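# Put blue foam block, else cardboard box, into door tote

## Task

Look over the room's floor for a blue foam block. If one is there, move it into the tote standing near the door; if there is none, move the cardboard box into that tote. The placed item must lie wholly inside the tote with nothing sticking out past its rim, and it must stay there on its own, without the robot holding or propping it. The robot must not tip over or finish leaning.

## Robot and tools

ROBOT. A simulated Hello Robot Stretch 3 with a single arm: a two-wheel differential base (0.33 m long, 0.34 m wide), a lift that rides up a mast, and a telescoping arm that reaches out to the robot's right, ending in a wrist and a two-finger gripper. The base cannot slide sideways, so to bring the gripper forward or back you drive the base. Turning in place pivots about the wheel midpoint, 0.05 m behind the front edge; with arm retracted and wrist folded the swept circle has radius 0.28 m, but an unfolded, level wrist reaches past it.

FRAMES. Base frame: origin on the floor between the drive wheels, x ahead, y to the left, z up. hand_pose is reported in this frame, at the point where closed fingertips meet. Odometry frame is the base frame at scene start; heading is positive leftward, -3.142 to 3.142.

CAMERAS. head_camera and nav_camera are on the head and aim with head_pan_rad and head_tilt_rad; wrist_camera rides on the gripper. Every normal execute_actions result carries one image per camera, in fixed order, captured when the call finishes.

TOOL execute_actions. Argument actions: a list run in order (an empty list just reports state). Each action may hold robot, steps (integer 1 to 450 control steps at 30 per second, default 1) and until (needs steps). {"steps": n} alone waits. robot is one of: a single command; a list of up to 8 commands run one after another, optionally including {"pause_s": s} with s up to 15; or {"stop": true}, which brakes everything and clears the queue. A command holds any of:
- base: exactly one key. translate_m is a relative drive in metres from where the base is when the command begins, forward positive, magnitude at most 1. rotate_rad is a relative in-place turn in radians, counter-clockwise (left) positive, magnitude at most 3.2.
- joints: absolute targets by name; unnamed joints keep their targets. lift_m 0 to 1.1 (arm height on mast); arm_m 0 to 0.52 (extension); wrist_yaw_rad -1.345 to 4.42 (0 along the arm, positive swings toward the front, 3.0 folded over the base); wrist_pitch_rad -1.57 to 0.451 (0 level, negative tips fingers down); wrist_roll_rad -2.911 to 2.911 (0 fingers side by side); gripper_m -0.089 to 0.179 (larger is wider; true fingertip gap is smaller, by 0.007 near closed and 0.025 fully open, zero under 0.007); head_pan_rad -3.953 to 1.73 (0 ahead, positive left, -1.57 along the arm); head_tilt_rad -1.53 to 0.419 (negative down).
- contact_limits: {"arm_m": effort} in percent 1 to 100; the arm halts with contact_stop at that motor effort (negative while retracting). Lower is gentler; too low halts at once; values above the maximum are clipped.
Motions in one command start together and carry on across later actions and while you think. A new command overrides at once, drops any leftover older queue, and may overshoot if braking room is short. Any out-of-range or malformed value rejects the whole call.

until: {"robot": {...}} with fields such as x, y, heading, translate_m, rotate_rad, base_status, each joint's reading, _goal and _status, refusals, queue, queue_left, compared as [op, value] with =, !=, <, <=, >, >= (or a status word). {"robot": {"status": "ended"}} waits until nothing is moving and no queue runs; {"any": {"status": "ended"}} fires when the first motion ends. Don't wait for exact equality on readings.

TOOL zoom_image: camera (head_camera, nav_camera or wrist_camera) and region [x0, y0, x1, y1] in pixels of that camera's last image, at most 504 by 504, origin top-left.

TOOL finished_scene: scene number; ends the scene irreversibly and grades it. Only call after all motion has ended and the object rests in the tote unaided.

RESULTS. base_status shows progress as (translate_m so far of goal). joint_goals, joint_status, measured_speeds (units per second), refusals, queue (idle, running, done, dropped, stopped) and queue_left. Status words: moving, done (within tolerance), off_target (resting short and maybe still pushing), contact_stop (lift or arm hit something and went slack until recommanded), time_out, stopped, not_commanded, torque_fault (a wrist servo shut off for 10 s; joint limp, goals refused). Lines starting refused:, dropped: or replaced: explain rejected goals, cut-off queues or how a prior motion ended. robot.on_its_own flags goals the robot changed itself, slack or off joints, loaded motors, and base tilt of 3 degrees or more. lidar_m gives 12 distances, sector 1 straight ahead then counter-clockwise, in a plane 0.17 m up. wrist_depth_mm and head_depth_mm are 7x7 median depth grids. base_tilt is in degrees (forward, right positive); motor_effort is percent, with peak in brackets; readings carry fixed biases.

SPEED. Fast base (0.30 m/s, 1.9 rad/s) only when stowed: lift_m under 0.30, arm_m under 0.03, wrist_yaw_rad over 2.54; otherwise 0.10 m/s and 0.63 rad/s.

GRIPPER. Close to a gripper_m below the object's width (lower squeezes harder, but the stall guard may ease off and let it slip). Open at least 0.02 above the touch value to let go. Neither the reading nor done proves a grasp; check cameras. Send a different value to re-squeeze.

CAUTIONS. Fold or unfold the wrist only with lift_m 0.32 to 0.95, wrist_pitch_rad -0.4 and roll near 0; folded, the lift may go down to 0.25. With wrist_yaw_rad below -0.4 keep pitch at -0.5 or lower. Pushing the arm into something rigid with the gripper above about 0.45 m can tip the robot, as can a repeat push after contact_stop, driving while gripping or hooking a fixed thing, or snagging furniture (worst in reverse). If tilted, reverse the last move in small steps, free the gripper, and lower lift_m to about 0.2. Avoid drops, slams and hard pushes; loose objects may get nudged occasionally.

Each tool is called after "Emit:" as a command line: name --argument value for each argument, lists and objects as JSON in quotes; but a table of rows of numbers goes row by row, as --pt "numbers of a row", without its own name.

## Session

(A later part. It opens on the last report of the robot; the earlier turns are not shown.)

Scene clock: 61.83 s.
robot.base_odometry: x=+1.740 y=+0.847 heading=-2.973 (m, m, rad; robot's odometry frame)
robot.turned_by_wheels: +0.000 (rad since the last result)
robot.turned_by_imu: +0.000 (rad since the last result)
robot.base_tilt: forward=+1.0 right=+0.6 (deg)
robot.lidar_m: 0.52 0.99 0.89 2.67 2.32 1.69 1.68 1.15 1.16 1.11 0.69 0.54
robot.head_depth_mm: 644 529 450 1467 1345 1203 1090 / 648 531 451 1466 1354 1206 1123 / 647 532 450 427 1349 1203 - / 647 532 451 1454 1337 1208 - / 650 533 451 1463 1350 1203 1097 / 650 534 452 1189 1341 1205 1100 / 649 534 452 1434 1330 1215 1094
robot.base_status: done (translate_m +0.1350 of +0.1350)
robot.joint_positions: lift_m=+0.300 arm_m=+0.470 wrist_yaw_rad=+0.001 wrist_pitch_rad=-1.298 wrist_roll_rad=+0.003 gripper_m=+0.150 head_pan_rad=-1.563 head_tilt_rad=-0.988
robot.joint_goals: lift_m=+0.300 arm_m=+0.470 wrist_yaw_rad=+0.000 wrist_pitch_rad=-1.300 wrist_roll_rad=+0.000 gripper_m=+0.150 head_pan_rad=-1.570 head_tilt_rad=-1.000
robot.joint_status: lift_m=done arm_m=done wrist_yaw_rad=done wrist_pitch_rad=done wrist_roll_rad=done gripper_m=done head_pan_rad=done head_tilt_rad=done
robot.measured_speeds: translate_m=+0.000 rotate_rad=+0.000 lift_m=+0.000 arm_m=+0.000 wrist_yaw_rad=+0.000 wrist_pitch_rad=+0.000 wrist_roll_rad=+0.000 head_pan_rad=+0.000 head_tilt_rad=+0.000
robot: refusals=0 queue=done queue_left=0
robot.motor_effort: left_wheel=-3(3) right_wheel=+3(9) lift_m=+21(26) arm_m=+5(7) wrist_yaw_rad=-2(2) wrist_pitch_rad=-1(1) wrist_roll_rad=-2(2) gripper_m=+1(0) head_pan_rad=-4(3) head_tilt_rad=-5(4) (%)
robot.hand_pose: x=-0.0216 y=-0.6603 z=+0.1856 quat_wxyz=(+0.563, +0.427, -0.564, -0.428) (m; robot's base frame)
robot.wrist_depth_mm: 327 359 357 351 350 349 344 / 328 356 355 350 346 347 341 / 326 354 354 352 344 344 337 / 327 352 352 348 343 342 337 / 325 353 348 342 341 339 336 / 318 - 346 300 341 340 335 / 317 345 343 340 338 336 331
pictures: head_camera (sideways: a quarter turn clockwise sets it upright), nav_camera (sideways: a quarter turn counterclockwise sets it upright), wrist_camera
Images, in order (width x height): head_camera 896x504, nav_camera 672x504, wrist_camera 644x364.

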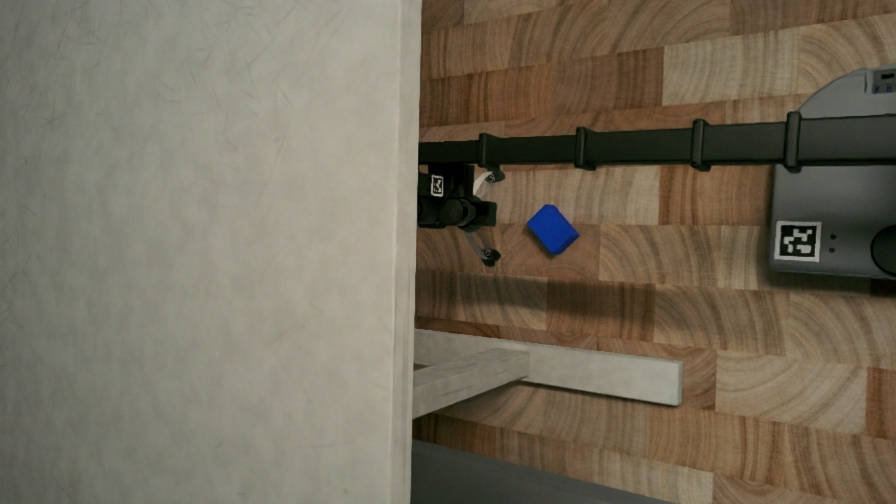

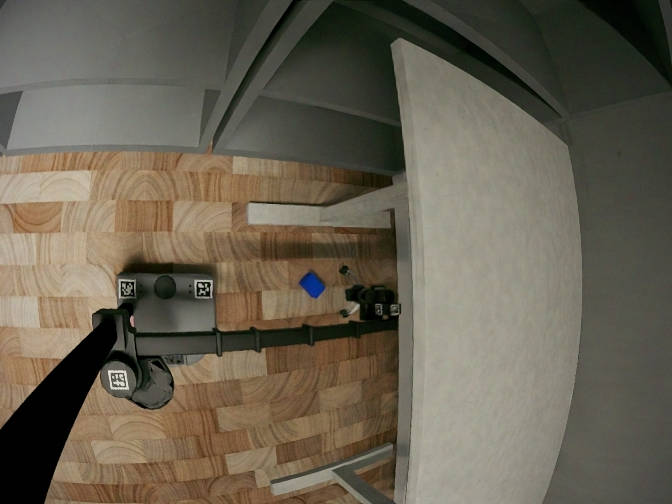

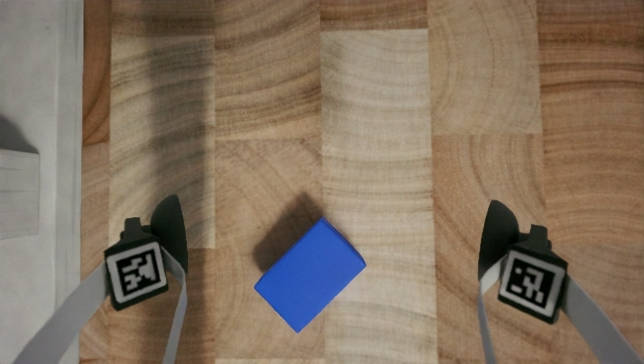

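Emit:
execute_actions --actions '[{"robot":{"base":{"translate_m":0.015},"joints":{"arm_m":0.41,"lift_m":0.22,"wrist_roll_rad":0.75}},"steps":450,"until":{"robot":{"status":"ended"}}}]'

Scene clock: 63.83 s.
robot.base_odometry: x=+1.725 y=+0.844 heading=-2.973 (m, m, rad; robot's odometry frame)
robot.turned_by_wheels: +0.000 (rad since the last result)
robot.turned_by_imu: +0.000 (rad since the last result)
robot.base_tilt: forward=+1.1 right=+0.5 (deg)
robot.lidar_m: 0.51 0.98 0.88 1.74 2.34 1.70 1.69 1.16 1.16 1.10 0.68 0.52
robot.head_depth_mm: 644 531 450 1473 1352 1208 1096 / 646 531 450 1476 1343 1205 1121 / 647 531 451 976 1330 1211 - / 647 533 452 1473 1325 1211 - / 648 533 451 1449 1336 1214 1094 / 647 534 452 1157 1333 1208 1098 / 649 534 452 1435 1314 1212 1097
robot.base_status: done (translate_m +0.0150 of +0.0150)
robot.joint_positions: lift_m=+0.220 arm_m=+0.410 wrist_yaw_rad=+0.001 wrist_pitch_rad=-1.298 wrist_roll_rad=+0.746 gripper_m=+0.150 head_pan_rad=-1.563 head_tilt_rad=-0.988
robot.joint_goals: lift_m=+0.220 arm_m=+0.410 wrist_yaw_rad=+0.000 wrist_pitch_rad=-1.300 wrist_roll_rad=+0.750 gripper_m=+0.150 head_pan_rad=-1.570 head_tilt_rad=-1.000
robot.joint_status: lift_m=done arm_m=done wrist_yaw_rad=done wrist_pitch_rad=done wrist_roll_rad=done gripper_m=done head_pan_rad=done head_tilt_rad=done
robot.measured_speeds: translate_m=+0.000 rotate_rad=+0.000 lift_m=+0.000 arm_m=+0.000 wrist_yaw_rad=+0.000 wrist_pitch_rad=+0.000 wrist_roll_rad=+0.000 head_pan_rad=+0.000 head_tilt_rad=+0.000
robot: refusals=0 queue=done queue_left=0
robot.motor_effort: left_wheel=-2(4) right_wheel=+3(9) lift_m=+20(20) arm_m=-5(2) wrist_yaw_rad=-1(2) wrist_pitch_rad=-1(1) wrist_roll_rad=+3(4) gripper_m=+0(1) head_pan_rad=-4(3) head_tilt_rad=-4(4) (%)
robot.hand_pose: x=-0.0216 y=-0.6010 z=+0.1056 quat_wxyz=(+0.320, +0.243, -0.729, -0.554) (m; robot's base frame)
robot.wrist_depth_mm: 322 301 284 266 253 238 227 / 324 305 284 267 252 239 228 / 323 305 285 267 253 241 229 / 323 306 288 224 253 241 229 / 322 313 288 225 252 245 229 / 303 300 289 268 255 247 229 / 287 305 290 273 257 243 233
pictures: head_camera (sideways: a quarter turn clockwise sets it upright), nav_camera (sideways: a quarter turn counterclockwise sets it upright), wrist_camera
Images, in order (width x height): head_camera 896x504, nav_camera 672x504, wrist_camera 644x364.

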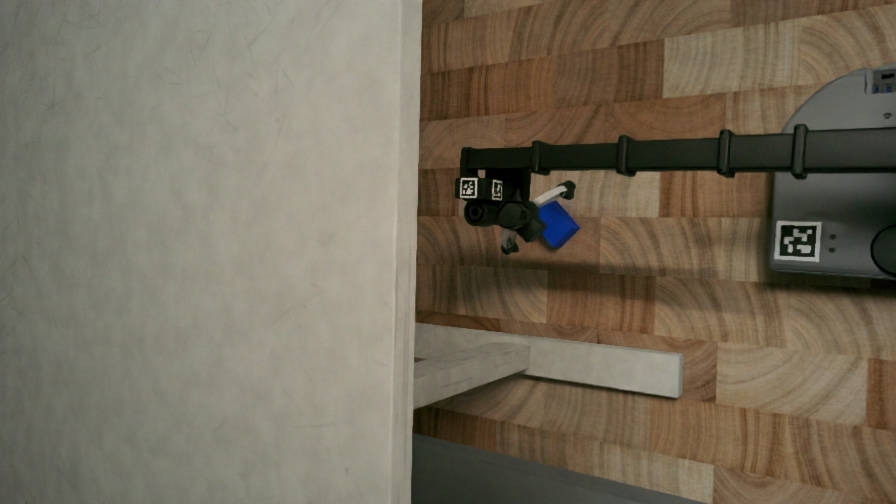

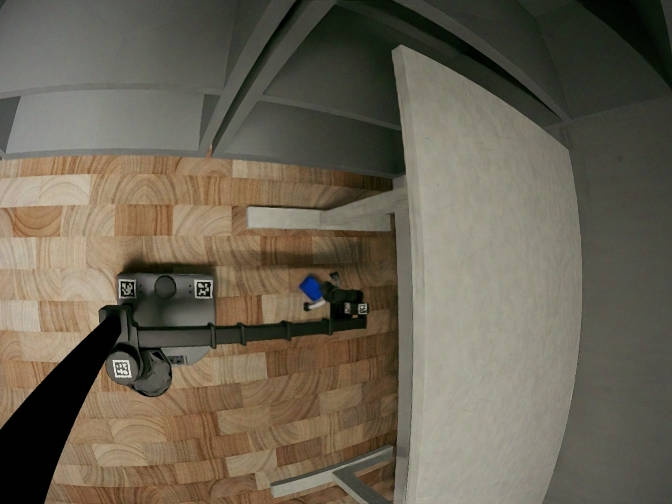

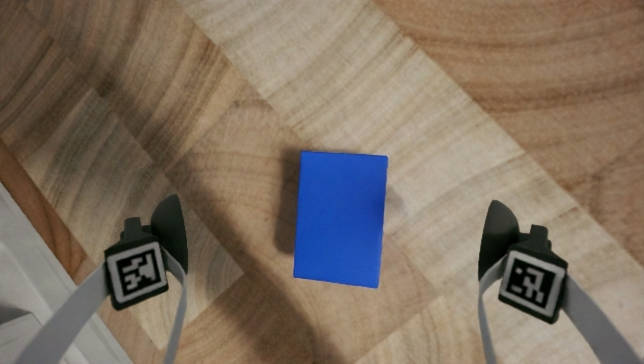

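Emit:
execute_actions --actions '[{"robot":[{"joints":{"lift_m":0.14}},{"joints":{"gripper_m":0.03}},{"joints":{"lift_m":0.3}}],"steps":450,"until":{"robot":{"status":"ended"}}}]'

Scene clock: 69.53 s.
robot.base_odometry: x=+1.725 y=+0.844 heading=-2.973 (m, m, rad; robot's odometry frame)
robot.turned_by_wheels: +0.000 (rad since the last result)
robot.turned_by_imu: -0.044 (rad since the last result)
robot.base_tilt: forward=+1.0 right=+0.6 (deg)
robot.lidar_m: 0.52 0.98 0.89 1.74 2.73 2.20 1.68 1.15 1.17 0.55 0.69 0.53
robot.head_depth_mm: 643 530 450 1464 1343 1205 1092 / 645 531 450 1467 1348 1209 1126 / 646 532 450 431 1327 1205 - / 648 532 451 1472 1338 1205 - / 647 533 451 1476 1349 1208 1094 / 649 533 452 1164 1312 1206 1095 / 648 533 452 1449 1334 1209 1099
robot.base_status: done (translate_m +0.0150 of +0.0150)
robot.joint_positions: lift_m=+0.300 arm_m=+0.410 wrist_yaw_rad=-0.003 wrist_pitch_rad=-1.307 wrist_roll_rad=+0.749 gripper_m=+0.031 head_pan_rad=-1.563 head_tilt_rad=-0.988
robot.joint_goals: lift_m=+0.300 arm_m=+0.410 wrist_yaw_rad=+0.000 wrist_pitch_rad=-1.300 wrist_roll_rad=+0.750 gripper_m=+0.030 head_pan_rad=-1.570 head_tilt_rad=-1.000
robot.joint_status: lift_m=done arm_m=done wrist_yaw_rad=done wrist_pitch_rad=done wrist_roll_rad=done gripper_m=done head_pan_rad=done head_tilt_rad=done
robot.measured_speeds: translate_m=+0.000 rotate_rad=+0.000 lift_m=+0.000 arm_m=+0.000 wrist_yaw_rad=+0.000 wrist_pitch_rad=+0.000 wrist_roll_rad=+0.000 head_pan_rad=+0.000 head_tilt_rad=+0.000
robot: refusals=0 queue=done queue_left=0
robot.motor_effort: left_wheel=+1(11) right_wheel=+0(28) lift_m=+26(28) arm_m=+1(5) wrist_yaw_rad=+2(2) wrist_pitch_rad=+4(44) wrist_roll_rad=+1(19) gripper_m=-15(98) head_pan_rad=-4(3) head_tilt_rad=-4(4) (%)
robot.hand_pose: x=-0.0218 y=-0.5983 z=+0.1848 quat_wxyz=(+0.317, +0.242, -0.728, -0.558) (m; robot's base frame)
robot.wrist_depth_mm: 412 387 367 343 326 310 294 / 418 389 365 344 327 312 296 / 415 391 372 141 323 314 296 / 413 391 367 140 325 311 299 / 391 394 377 143 138 315 299 / 383 390 371 145 140 312 301 / 338 366 379 352 332 320 300
pictures: head_camera (sideways: a quarter turn clockwise sets it upright), nav_camera (sideways: a quarter turn counterclockwise sets it upright), wrist_camera
Images, in order (width x height): head_camera 896x504, nav_camera 672x504, wrist_camera 644x364.

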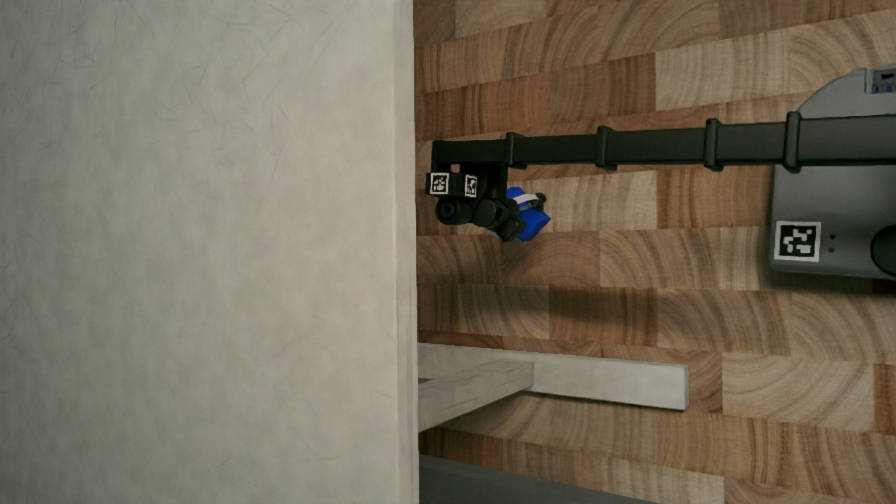

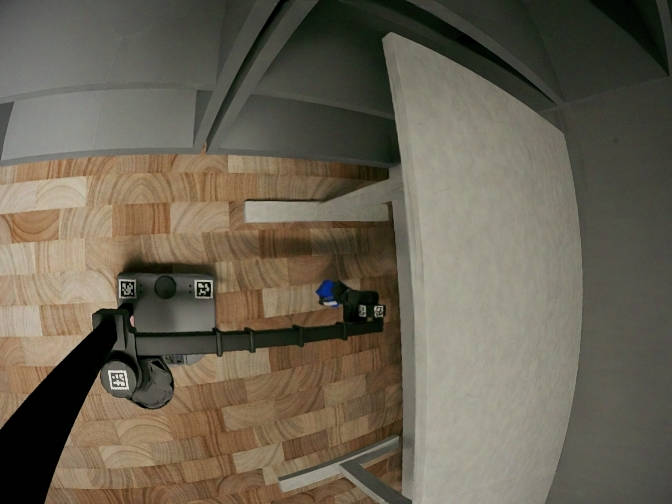

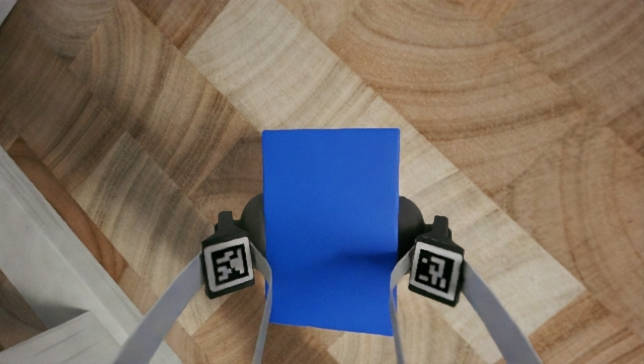

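Emit:
execute_actions --actions '[{"robot":[{"joints":{"arm_m":0.0,"lift_m":0.42,"wrist_pitch_rad":-0.4,"wrist_roll_rad":0.0}},{"joints":{"wrist_yaw_rad":3.0,"head_pan_rad":0,"head_tilt_rad":-0.6}},{"joints":{"lift_m":0.28}},{"base":{"rotate_rad":1.59}},{"base":{"translate_m":1.0}},{"base":{"translate_m":1.0}},{"base":{"translate_m":0.1}}],"steps":450,"until":{"robot":{"status":"ended"}}},{"steps":300,"until":{"robot":{"status":"ended"}}}]'

Scene clock: 93.53 s.
robot.base_odometry: x=+2.116 y=-1.219 heading=-1.383 (m, m, rad; robot's odometry frame)
robot.turned_by_wheels: +1.590 (rad since the last result)
robot.turned_by_imu: +1.613 (rad since the last result)
robot.base_tilt: forward=+1.0 right=+0.5 (deg)
robot.lidar_m: 0.56 0.58 0.76 1.76 1.74 2.38 2.26 0.59 0.57 2.59 0.84 0.59
robot.head_depth_mm: 436 483 542 619 719 856 1061 / 437 483 543 619 718 857 1062 / 437 483 542 619 720 858 1060 / 436 484 543 617 717 859 1061 / 436 484 542 618 716 857 1062 / 436 484 543 617 717 856 1059 / 437 484 543 618 717 854 1056
robot.base_status: done (translate_m +0.1000 of +0.1000)
robot.joint_positions: lift_m=+0.280 arm_m=+0.003 wrist_yaw_rad=+2.998 wrist_pitch_rad=-0.423 wrist_roll_rad=+0.003 gripper_m=+0.031 head_pan_rad=-0.007 head_tilt_rad=-0.605
robot.joint_goals: lift_m=+0.280 arm_m=+0.000 wrist_yaw_rad=+3.000 wrist_pitch_rad=-0.400 wrist_roll_rad=+0.000 gripper_m=+0.030 head_pan_rad=+0.000 head_tilt_rad=-0.600
robot.joint_status: lift_m=done arm_m=done wrist_yaw_rad=done wrist_pitch_rad=done wrist_roll_rad=done gripper_m=done head_pan_rad=done head_tilt_rad=done
robot.measured_speeds: translate_m=+0.000 rotate_rad=+0.000 lift_m=+0.000 arm_m=+0.000 wrist_yaw_rad=+0.000 wrist_pitch_rad=+0.000 wrist_roll_rad=+0.000 head_pan_rad=+0.000 head_tilt_rad=+0.000
robot: refusals=0 queue=done queue_left=0
robot.motor_effort: left_wheel=-2(7) right_wheel=+4(13) lift_m=+20(27) arm_m=-4(6) wrist_yaw_rad=+1(4) wrist_pitch_rad=+12(15) wrist_roll_rad=-2(2) gripper_m=-16(16) head_pan_rad=+4(43) head_tilt_rad=+2(24) (%)
robot.hand_pose: x=+0.0107 y=+0.0739 z=+0.2916 quat_wxyz=(+0.198, +0.701, +0.099, +0.678) (m; robot's base frame)
robot.wrist_depth_mm: - - - - - 765 552 / - - - - - 766 565 / 829 834 834 141 837 753 570 / 663 665 648 140 634 668 572 / 551 552 - 142 138 554 526 / 471 498 - 145 140 471 471 / - - - 146 411 408 411
pictures: head_camera (sideways: a quarter turn clockwise sets it upright), nav_camera (sideways: a quarter turn counterclockwise sets it upright), wrist_camera
Images, in order (width x height): head_camera 896x504, nav_camera 672x504, wrist_camera 644x364.

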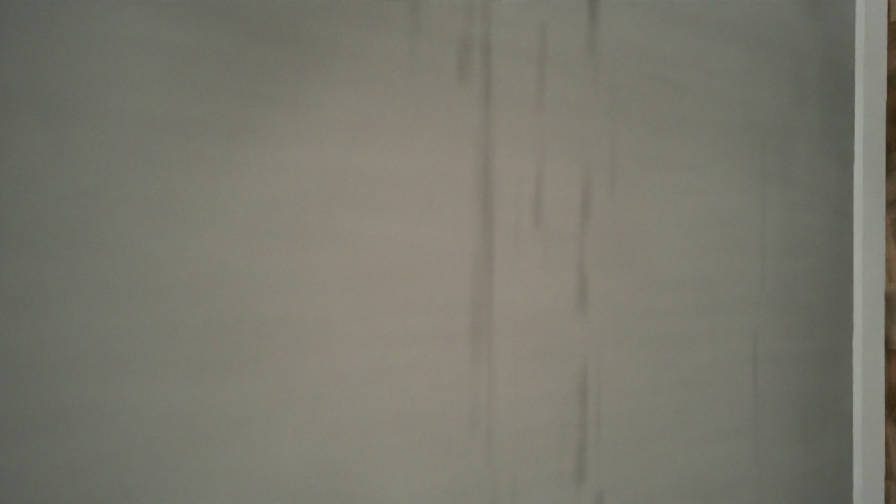

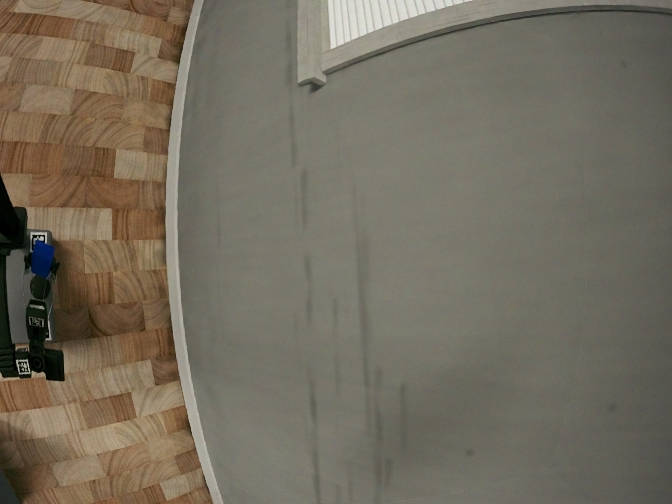

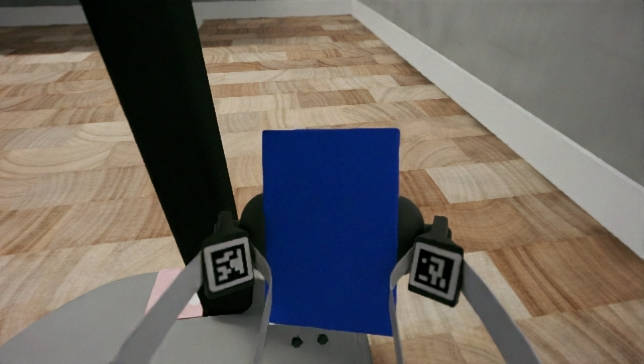

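Perpendicular to the wall. Turn right, drive the corridor, turn left.

Emit:
execute_actions --actions '[{"robot":[{"base":{"rotate_rad":-1.55}},{"base":{"translate_m":1.0}},{"base":{"translate_m":0.7}},{"base":{"rotate_rad":1.55},"joints":{"head_pan_rad":-1.57,"head_tilt_rad":-1.0}}],"steps":450,"until":{"robot":{"status":"ended"}}},{"steps":300,"until":{"robot":{"status":"ended"}}}]'

Scene clock: 108.33 s.
robot.base_odometry: x=+0.453 y=-1.571 heading=-1.383 (m, m, rad; robot's odometry frame)
robot.turned_by_wheels: +0.000 (rad since the last result)
robot.turned_by_imu: +0.003 (rad since the last result)
robot.base_tilt: forward=+1.1 right=+0.5 (deg)
robot.lidar_m: 0.59 0.60 0.82 2.03 1.04 1.16 2.86 1.31 0.92 0.88 0.90 0.62
robot.head_depth_mm: 795 943 1164 1443 1351 1209 1097 / 794 946 1163 1453 1345 1211 1124 / 797 947 1162 1445 1343 1229 - / 799 948 1175 1453 1320 1222 - / 799 949 1172 1452 1306 1190 1093 / 803 956 1184 1456 1354 1190 1097 / 805 957 1180 1463 1356 1215 1098
robot.base_status: done (rotate_rad +1.5499 of +1.5500)
robot.joint_positions: lift_m=+0.280 arm_m=+0.003 wrist_yaw_rad=+2.998 wrist_pitch_rad=-0.423 wrist_roll_rad=+0.003 gripper_m=+0.031 head_pan_rad=-1.563 head_tilt_rad=-0.988
robot.joint_goals: lift_m=+0.280 arm_m=+0.000 wrist_yaw_rad=+3.000 wrist_pitch_rad=-0.400 wrist_roll_rad=+0.000 gripper_m=+0.030 head_pan_rad=-1.570 head_tilt_rad=-1.000
robot.joint_status: lift_m=done arm_m=done wrist_yaw_rad=done wrist_pitch_rad=done wrist_roll_rad=done gripper_m=done head_pan_rad=done head_tilt_rad=done
robot.measured_speeds: translate_m=+0.000 rotate_rad=+0.000 lift_m=+0.000 arm_m=+0.000 wrist_yaw_rad=+0.000 wrist_pitch_rad=+0.000 wrist_roll_rad=+0.000 head_pan_rad=+0.000 head_tilt_rad=+0.000
robot: refusals=0 queue=done queue_left=0
robot.motor_effort: left_wheel=-2(10) right_wheel=+4(13) lift_m=+21(20) arm_m=-4(5) wrist_yaw_rad=+1(1) wrist_pitch_rad=+12(12) wrist_roll_rad=-2(2) gripper_m=-15(16) head_pan_rad=-4(43) head_tilt_rad=-5(23) (%)
robot.hand_pose: x=+0.0107 y=+0.0739 z=+0.2916 quat_wxyz=(+0.198, +0.701, +0.099, +0.678) (m; robot's base frame)
robot.wrist_depth_mm: 735 - - - - 809 607 / 803 - - - - 836 600 / 817 837 849 141 843 788 619 / 648 664 645 140 639 672 603 / 552 553 - 143 138 547 550 / 470 494 - 145 140 469 469 / - - - 145 410 408 406
pictures: head_camera (sideways: a quarter turn clockwise sets it upright), nav_camera (sideways: a quarter turn counterclockwise sets it upright), wrist_camera
Images, in order (width x height): head_camera 896x504, nav_camera 672x504, wrist_camera 644x364.

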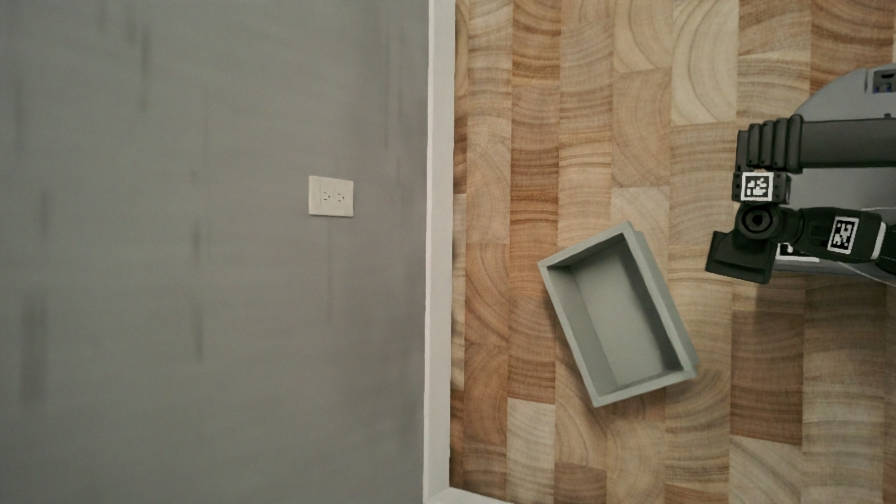

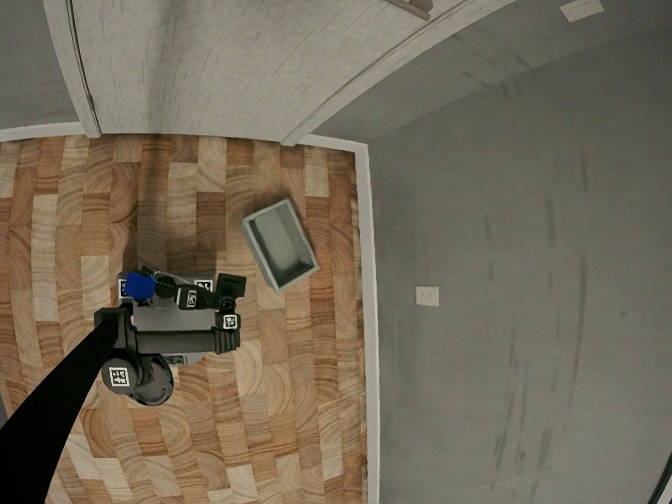

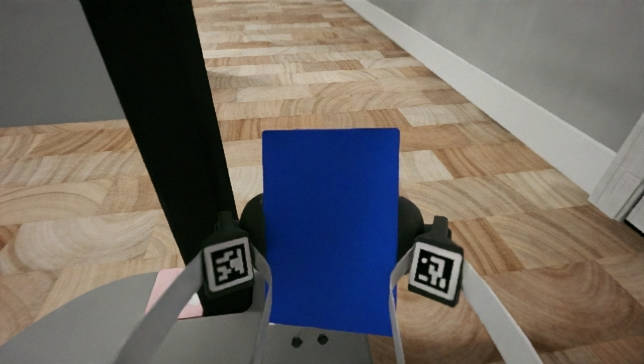

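Emit:
execute_actions --actions '[{"robot":[{"base":{"translate_m":0.18}},{"joints":{"lift_m":0.45}},{"joints":{"wrist_yaw_rad":0.0}},{"joints":{"wrist_pitch_rad":-1.3,"arm_m":0.28}}],"steps":450,"until":{"robot":{"status":"ended"}}}]'

Scene clock: 119.10 s.
robot.base_odometry: x=+0.487 y=-1.747 heading=-1.383 (m, m, rad; robot's odometry frame)
robot.turned_by_wheels: +0.000 (rad since the last result)
robot.turned_by_imu: +0.000 (rad since the last result)
robot.base_tilt: forward=+1.1 right=+0.6 (deg)
robot.lidar_m: 0.41 0.41 0.58 1.42 1.05 1.18 2.92 1.30 0.92 0.87 0.60 0.43
robot.head_depth_mm: 787 930 1150 1442 1344 1210 1094 / 789 935 1147 1446 1351 1216 - / 789 937 1157 1389 1302 1188 - / 791 940 1165 1450 1301 1190 - / 793 943 1163 1448 1350 1212 1096 / 796 945 1164 1455 1350 1214 1094 / 797 947 1111 1191 1146 1153 1083
robot.base_status: done (translate_m +0.1800 of +0.1800)
robot.joint_positions: lift_m=+0.450 arm_m=+0.280 wrist_yaw_rad=+0.001 wrist_pitch_rad=-1.298 wrist_roll_rad=+0.003 gripper_m=+0.031 head_pan_rad=-1.564 head_tilt_rad=-0.988
robot.joint_goals: lift_m=+0.450 arm_m=+0.280 wrist_yaw_rad=+0.000 wrist_pitch_rad=-1.300 wrist_roll_rad=+0.000 gripper_m=+0.030 head_pan_rad=-1.570 head_tilt_rad=-1.000
robot.joint_status: lift_m=done arm_m=done wrist_yaw_rad=done wrist_pitch_rad=done wrist_roll_rad=done gripper_m=done head_pan_rad=done head_tilt_rad=done
robot.measured_speeds: translate_m=+0.000 rotate_rad=+0.000 lift_m=+0.000 arm_m=+0.000 wrist_yaw_rad=+0.000 wrist_pitch_rad=+0.000 wrist_roll_rad=+0.000 head_pan_rad=+0.000 head_tilt_rad=+0.000
robot: refusals=0 queue=done queue_left=0
robot.motor_effort: left_wheel=-2(6) right_wheel=+4(11) lift_m=+26(27) arm_m=+5(10) wrist_yaw_rad=-3(4) wrist_pitch_rad=-1(9) wrist_roll_rad=-2(2) gripper_m=-15(17) head_pan_rad=-3(4) head_tilt_rad=-4(4) (%)
robot.hand_pose: x=-0.0216 y=-0.4704 z=+0.3353 quat_wxyz=(+0.563, +0.427, -0.564, -0.428) (m; robot's base frame)
robot.wrist_depth_mm: 519 511 503 510 494 496 486 / 515 508 504 502 492 495 489 / 511 502 497 142 492 489 484 / 510 500 498 140 386 485 481 / 497 493 378 142 138 481 475 / 505 500 458 144 140 485 482 / 495 493 485 368 481 479 470
pictures: head_camera (sideways: a quarter turn clockwise sets it upright), nav_camera (sideways: a quarter turn counterclockwise sets it upright), wrist_camera
Images, in order (width x height): head_camera 896x504, nav_camera 672x504, wrist_camera 644x364.

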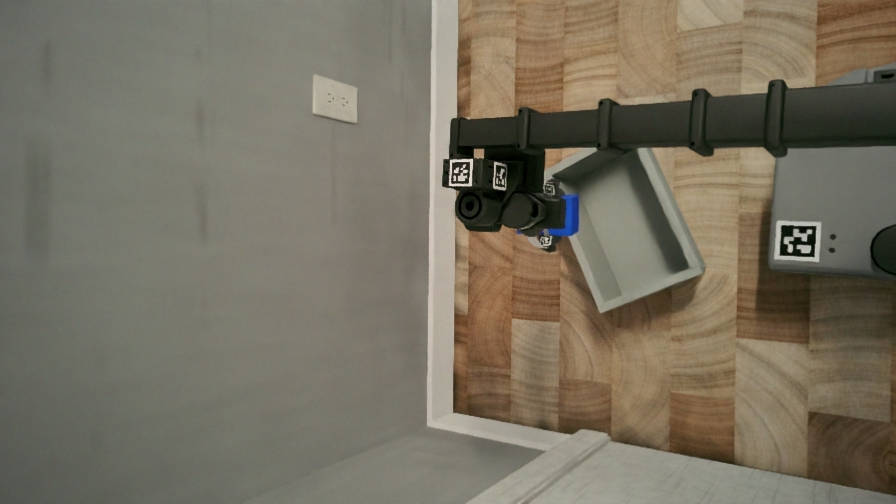

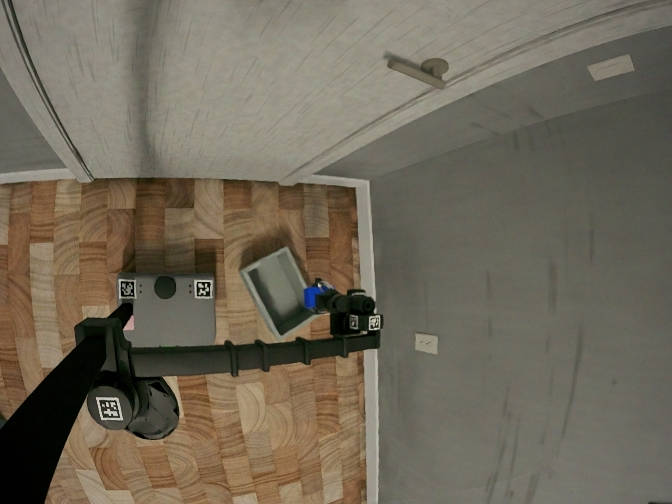

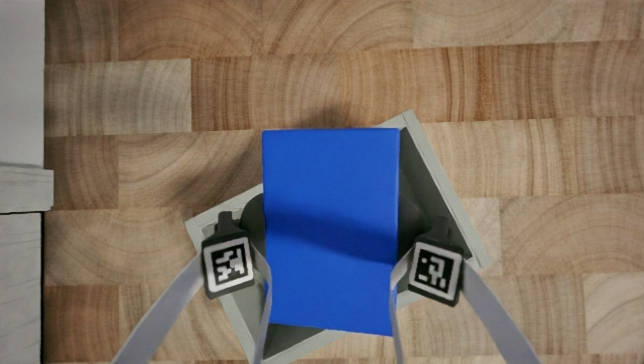

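Emit:
execute_actions --actions '[{"robot":[{"joints":{"arm_m":0.24}},{"joints":{"lift_m":0.18}},{"joints":{"gripper_m":0.09}},{"joints":{"lift_m":0.45}}],"steps":450,"until":{"robot":{"status":"ended"}}}]'

Scene clock: 128.33 s.
robot.base_odometry: x=+0.487 y=-1.747 heading=-1.383 (m, m, rad; robot's odometry frame)
robot.turned_by_wheels: +0.000 (rad since the last result)
robot.turned_by_imu: -0.001 (rad since the last result)
robot.base_tilt: forward=+1.2 right=+0.6 (deg)
robot.lidar_m: 0.41 0.42 0.58 1.42 1.05 1.17 2.92 1.30 0.92 0.87 0.60 0.42
robot.head_depth_mm: 789 934 1147 1439 1350 1205 1092 / 786 935 1148 1446 1352 1221 - / 790 938 1155 1446 1289 1191 - / 792 940 1158 1453 1302 1191 - / 794 940 1163 1445 1345 1207 1099 / 793 947 1167 1456 1352 1212 1094 / 796 947 1108 1188 1143 1158 1082
robot.base_status: done (translate_m +0.1800 of +0.1800)
robot.joint_positions: lift_m=+0.450 arm_m=+0.240 wrist_yaw_rad=+0.001 wrist_pitch_rad=-1.299 wrist_roll_rad=+0.003 gripper_m=+0.090 head_pan_rad=-1.564 head_tilt_rad=-0.988
robot.joint_goals: lift_m=+0.450 arm_m=+0.240 wrist_yaw_rad=+0.000 wrist_pitch_rad=-1.300 wrist_roll_rad=+0.000 gripper_m=+0.090 head_pan_rad=-1.570 head_tilt_rad=-1.000
robot.joint_status: lift_m=done arm_m=done wrist_yaw_rad=done wrist_pitch_rad=done wrist_roll_rad=done gripper_m=done head_pan_rad=done head_tilt_rad=done
robot.measured_speeds: translate_m=+0.000 rotate_rad=+0.000 lift_m=+0.000 arm_m=+0.000 wrist_yaw_rad=+0.000 wrist_pitch_rad=+0.000 wrist_roll_rad=+0.000 head_pan_rad=+0.000 head_tilt_rad=+0.000
robot: refusals=0 queue=done queue_left=0
robot.motor_effort: left_wheel=-2(3) right_wheel=+3(4) lift_m=+26(27) arm_m=-4(8) wrist_yaw_rad=-1(2) wrist_pitch_rad=+0(1) wrist_roll_rad=-2(2) gripper_m=+1(80) head_pan_rad=-3(3) head_tilt_rad=-3(4) (%)
robot.hand_pose: x=-0.0216 y=-0.4310 z=+0.3353 quat_wxyz=(+0.563, +0.427, -0.563, -0.428) (m; robot's base frame)
robot.wrist_depth_mm: 517 511 507 505 498 493 488 / 516 511 510 502 496 490 482 / 511 502 502 486 451 486 485 / 506 505 462 487 489 486 484 / 507 506 493 487 488 487 484 / 505 502 460 455 483 477 477 / 492 492 490 487 488 477 474
pictures: head_camera (sideways: a quarter turn clockwise sets it upright), nav_camera (sideways: a quarter turn counterclockwise sets it upright), wrist_camera
Images, in order (width x height): head_camera 896x504, nav_camera 672x504, wrist_camera 644x364.

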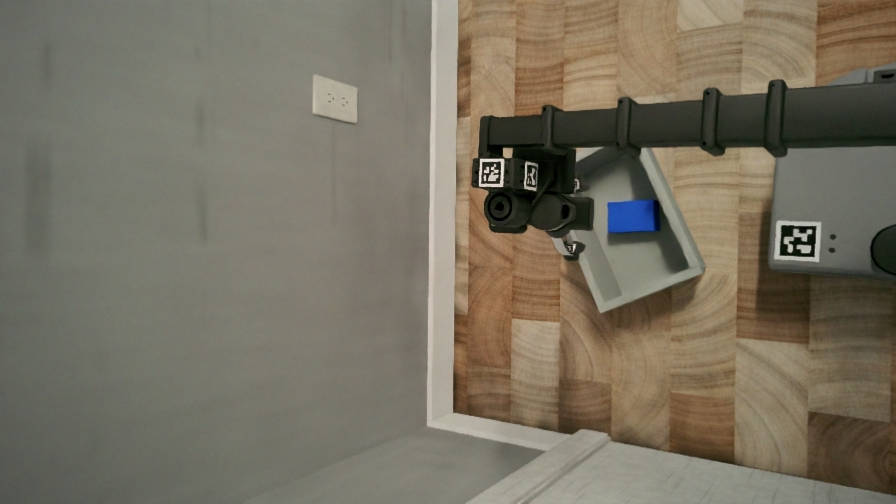

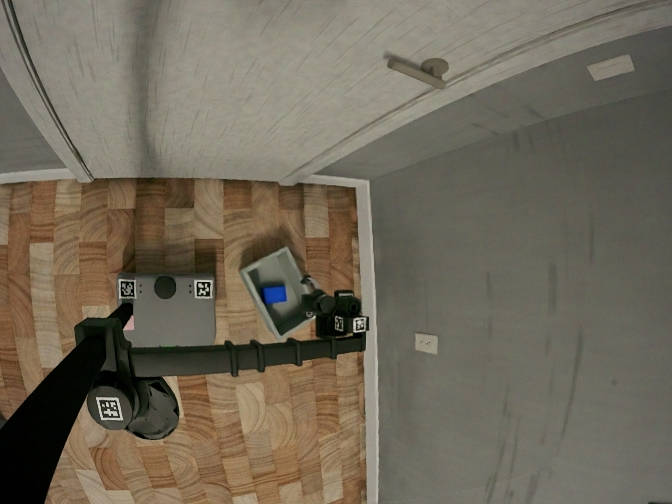

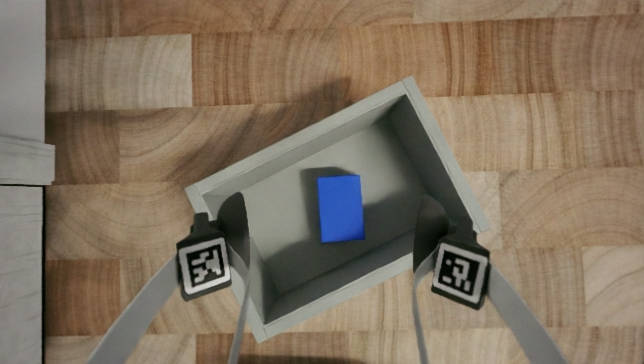

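Emit:
finished_scene --scene 1

The scene is finished: the task was done.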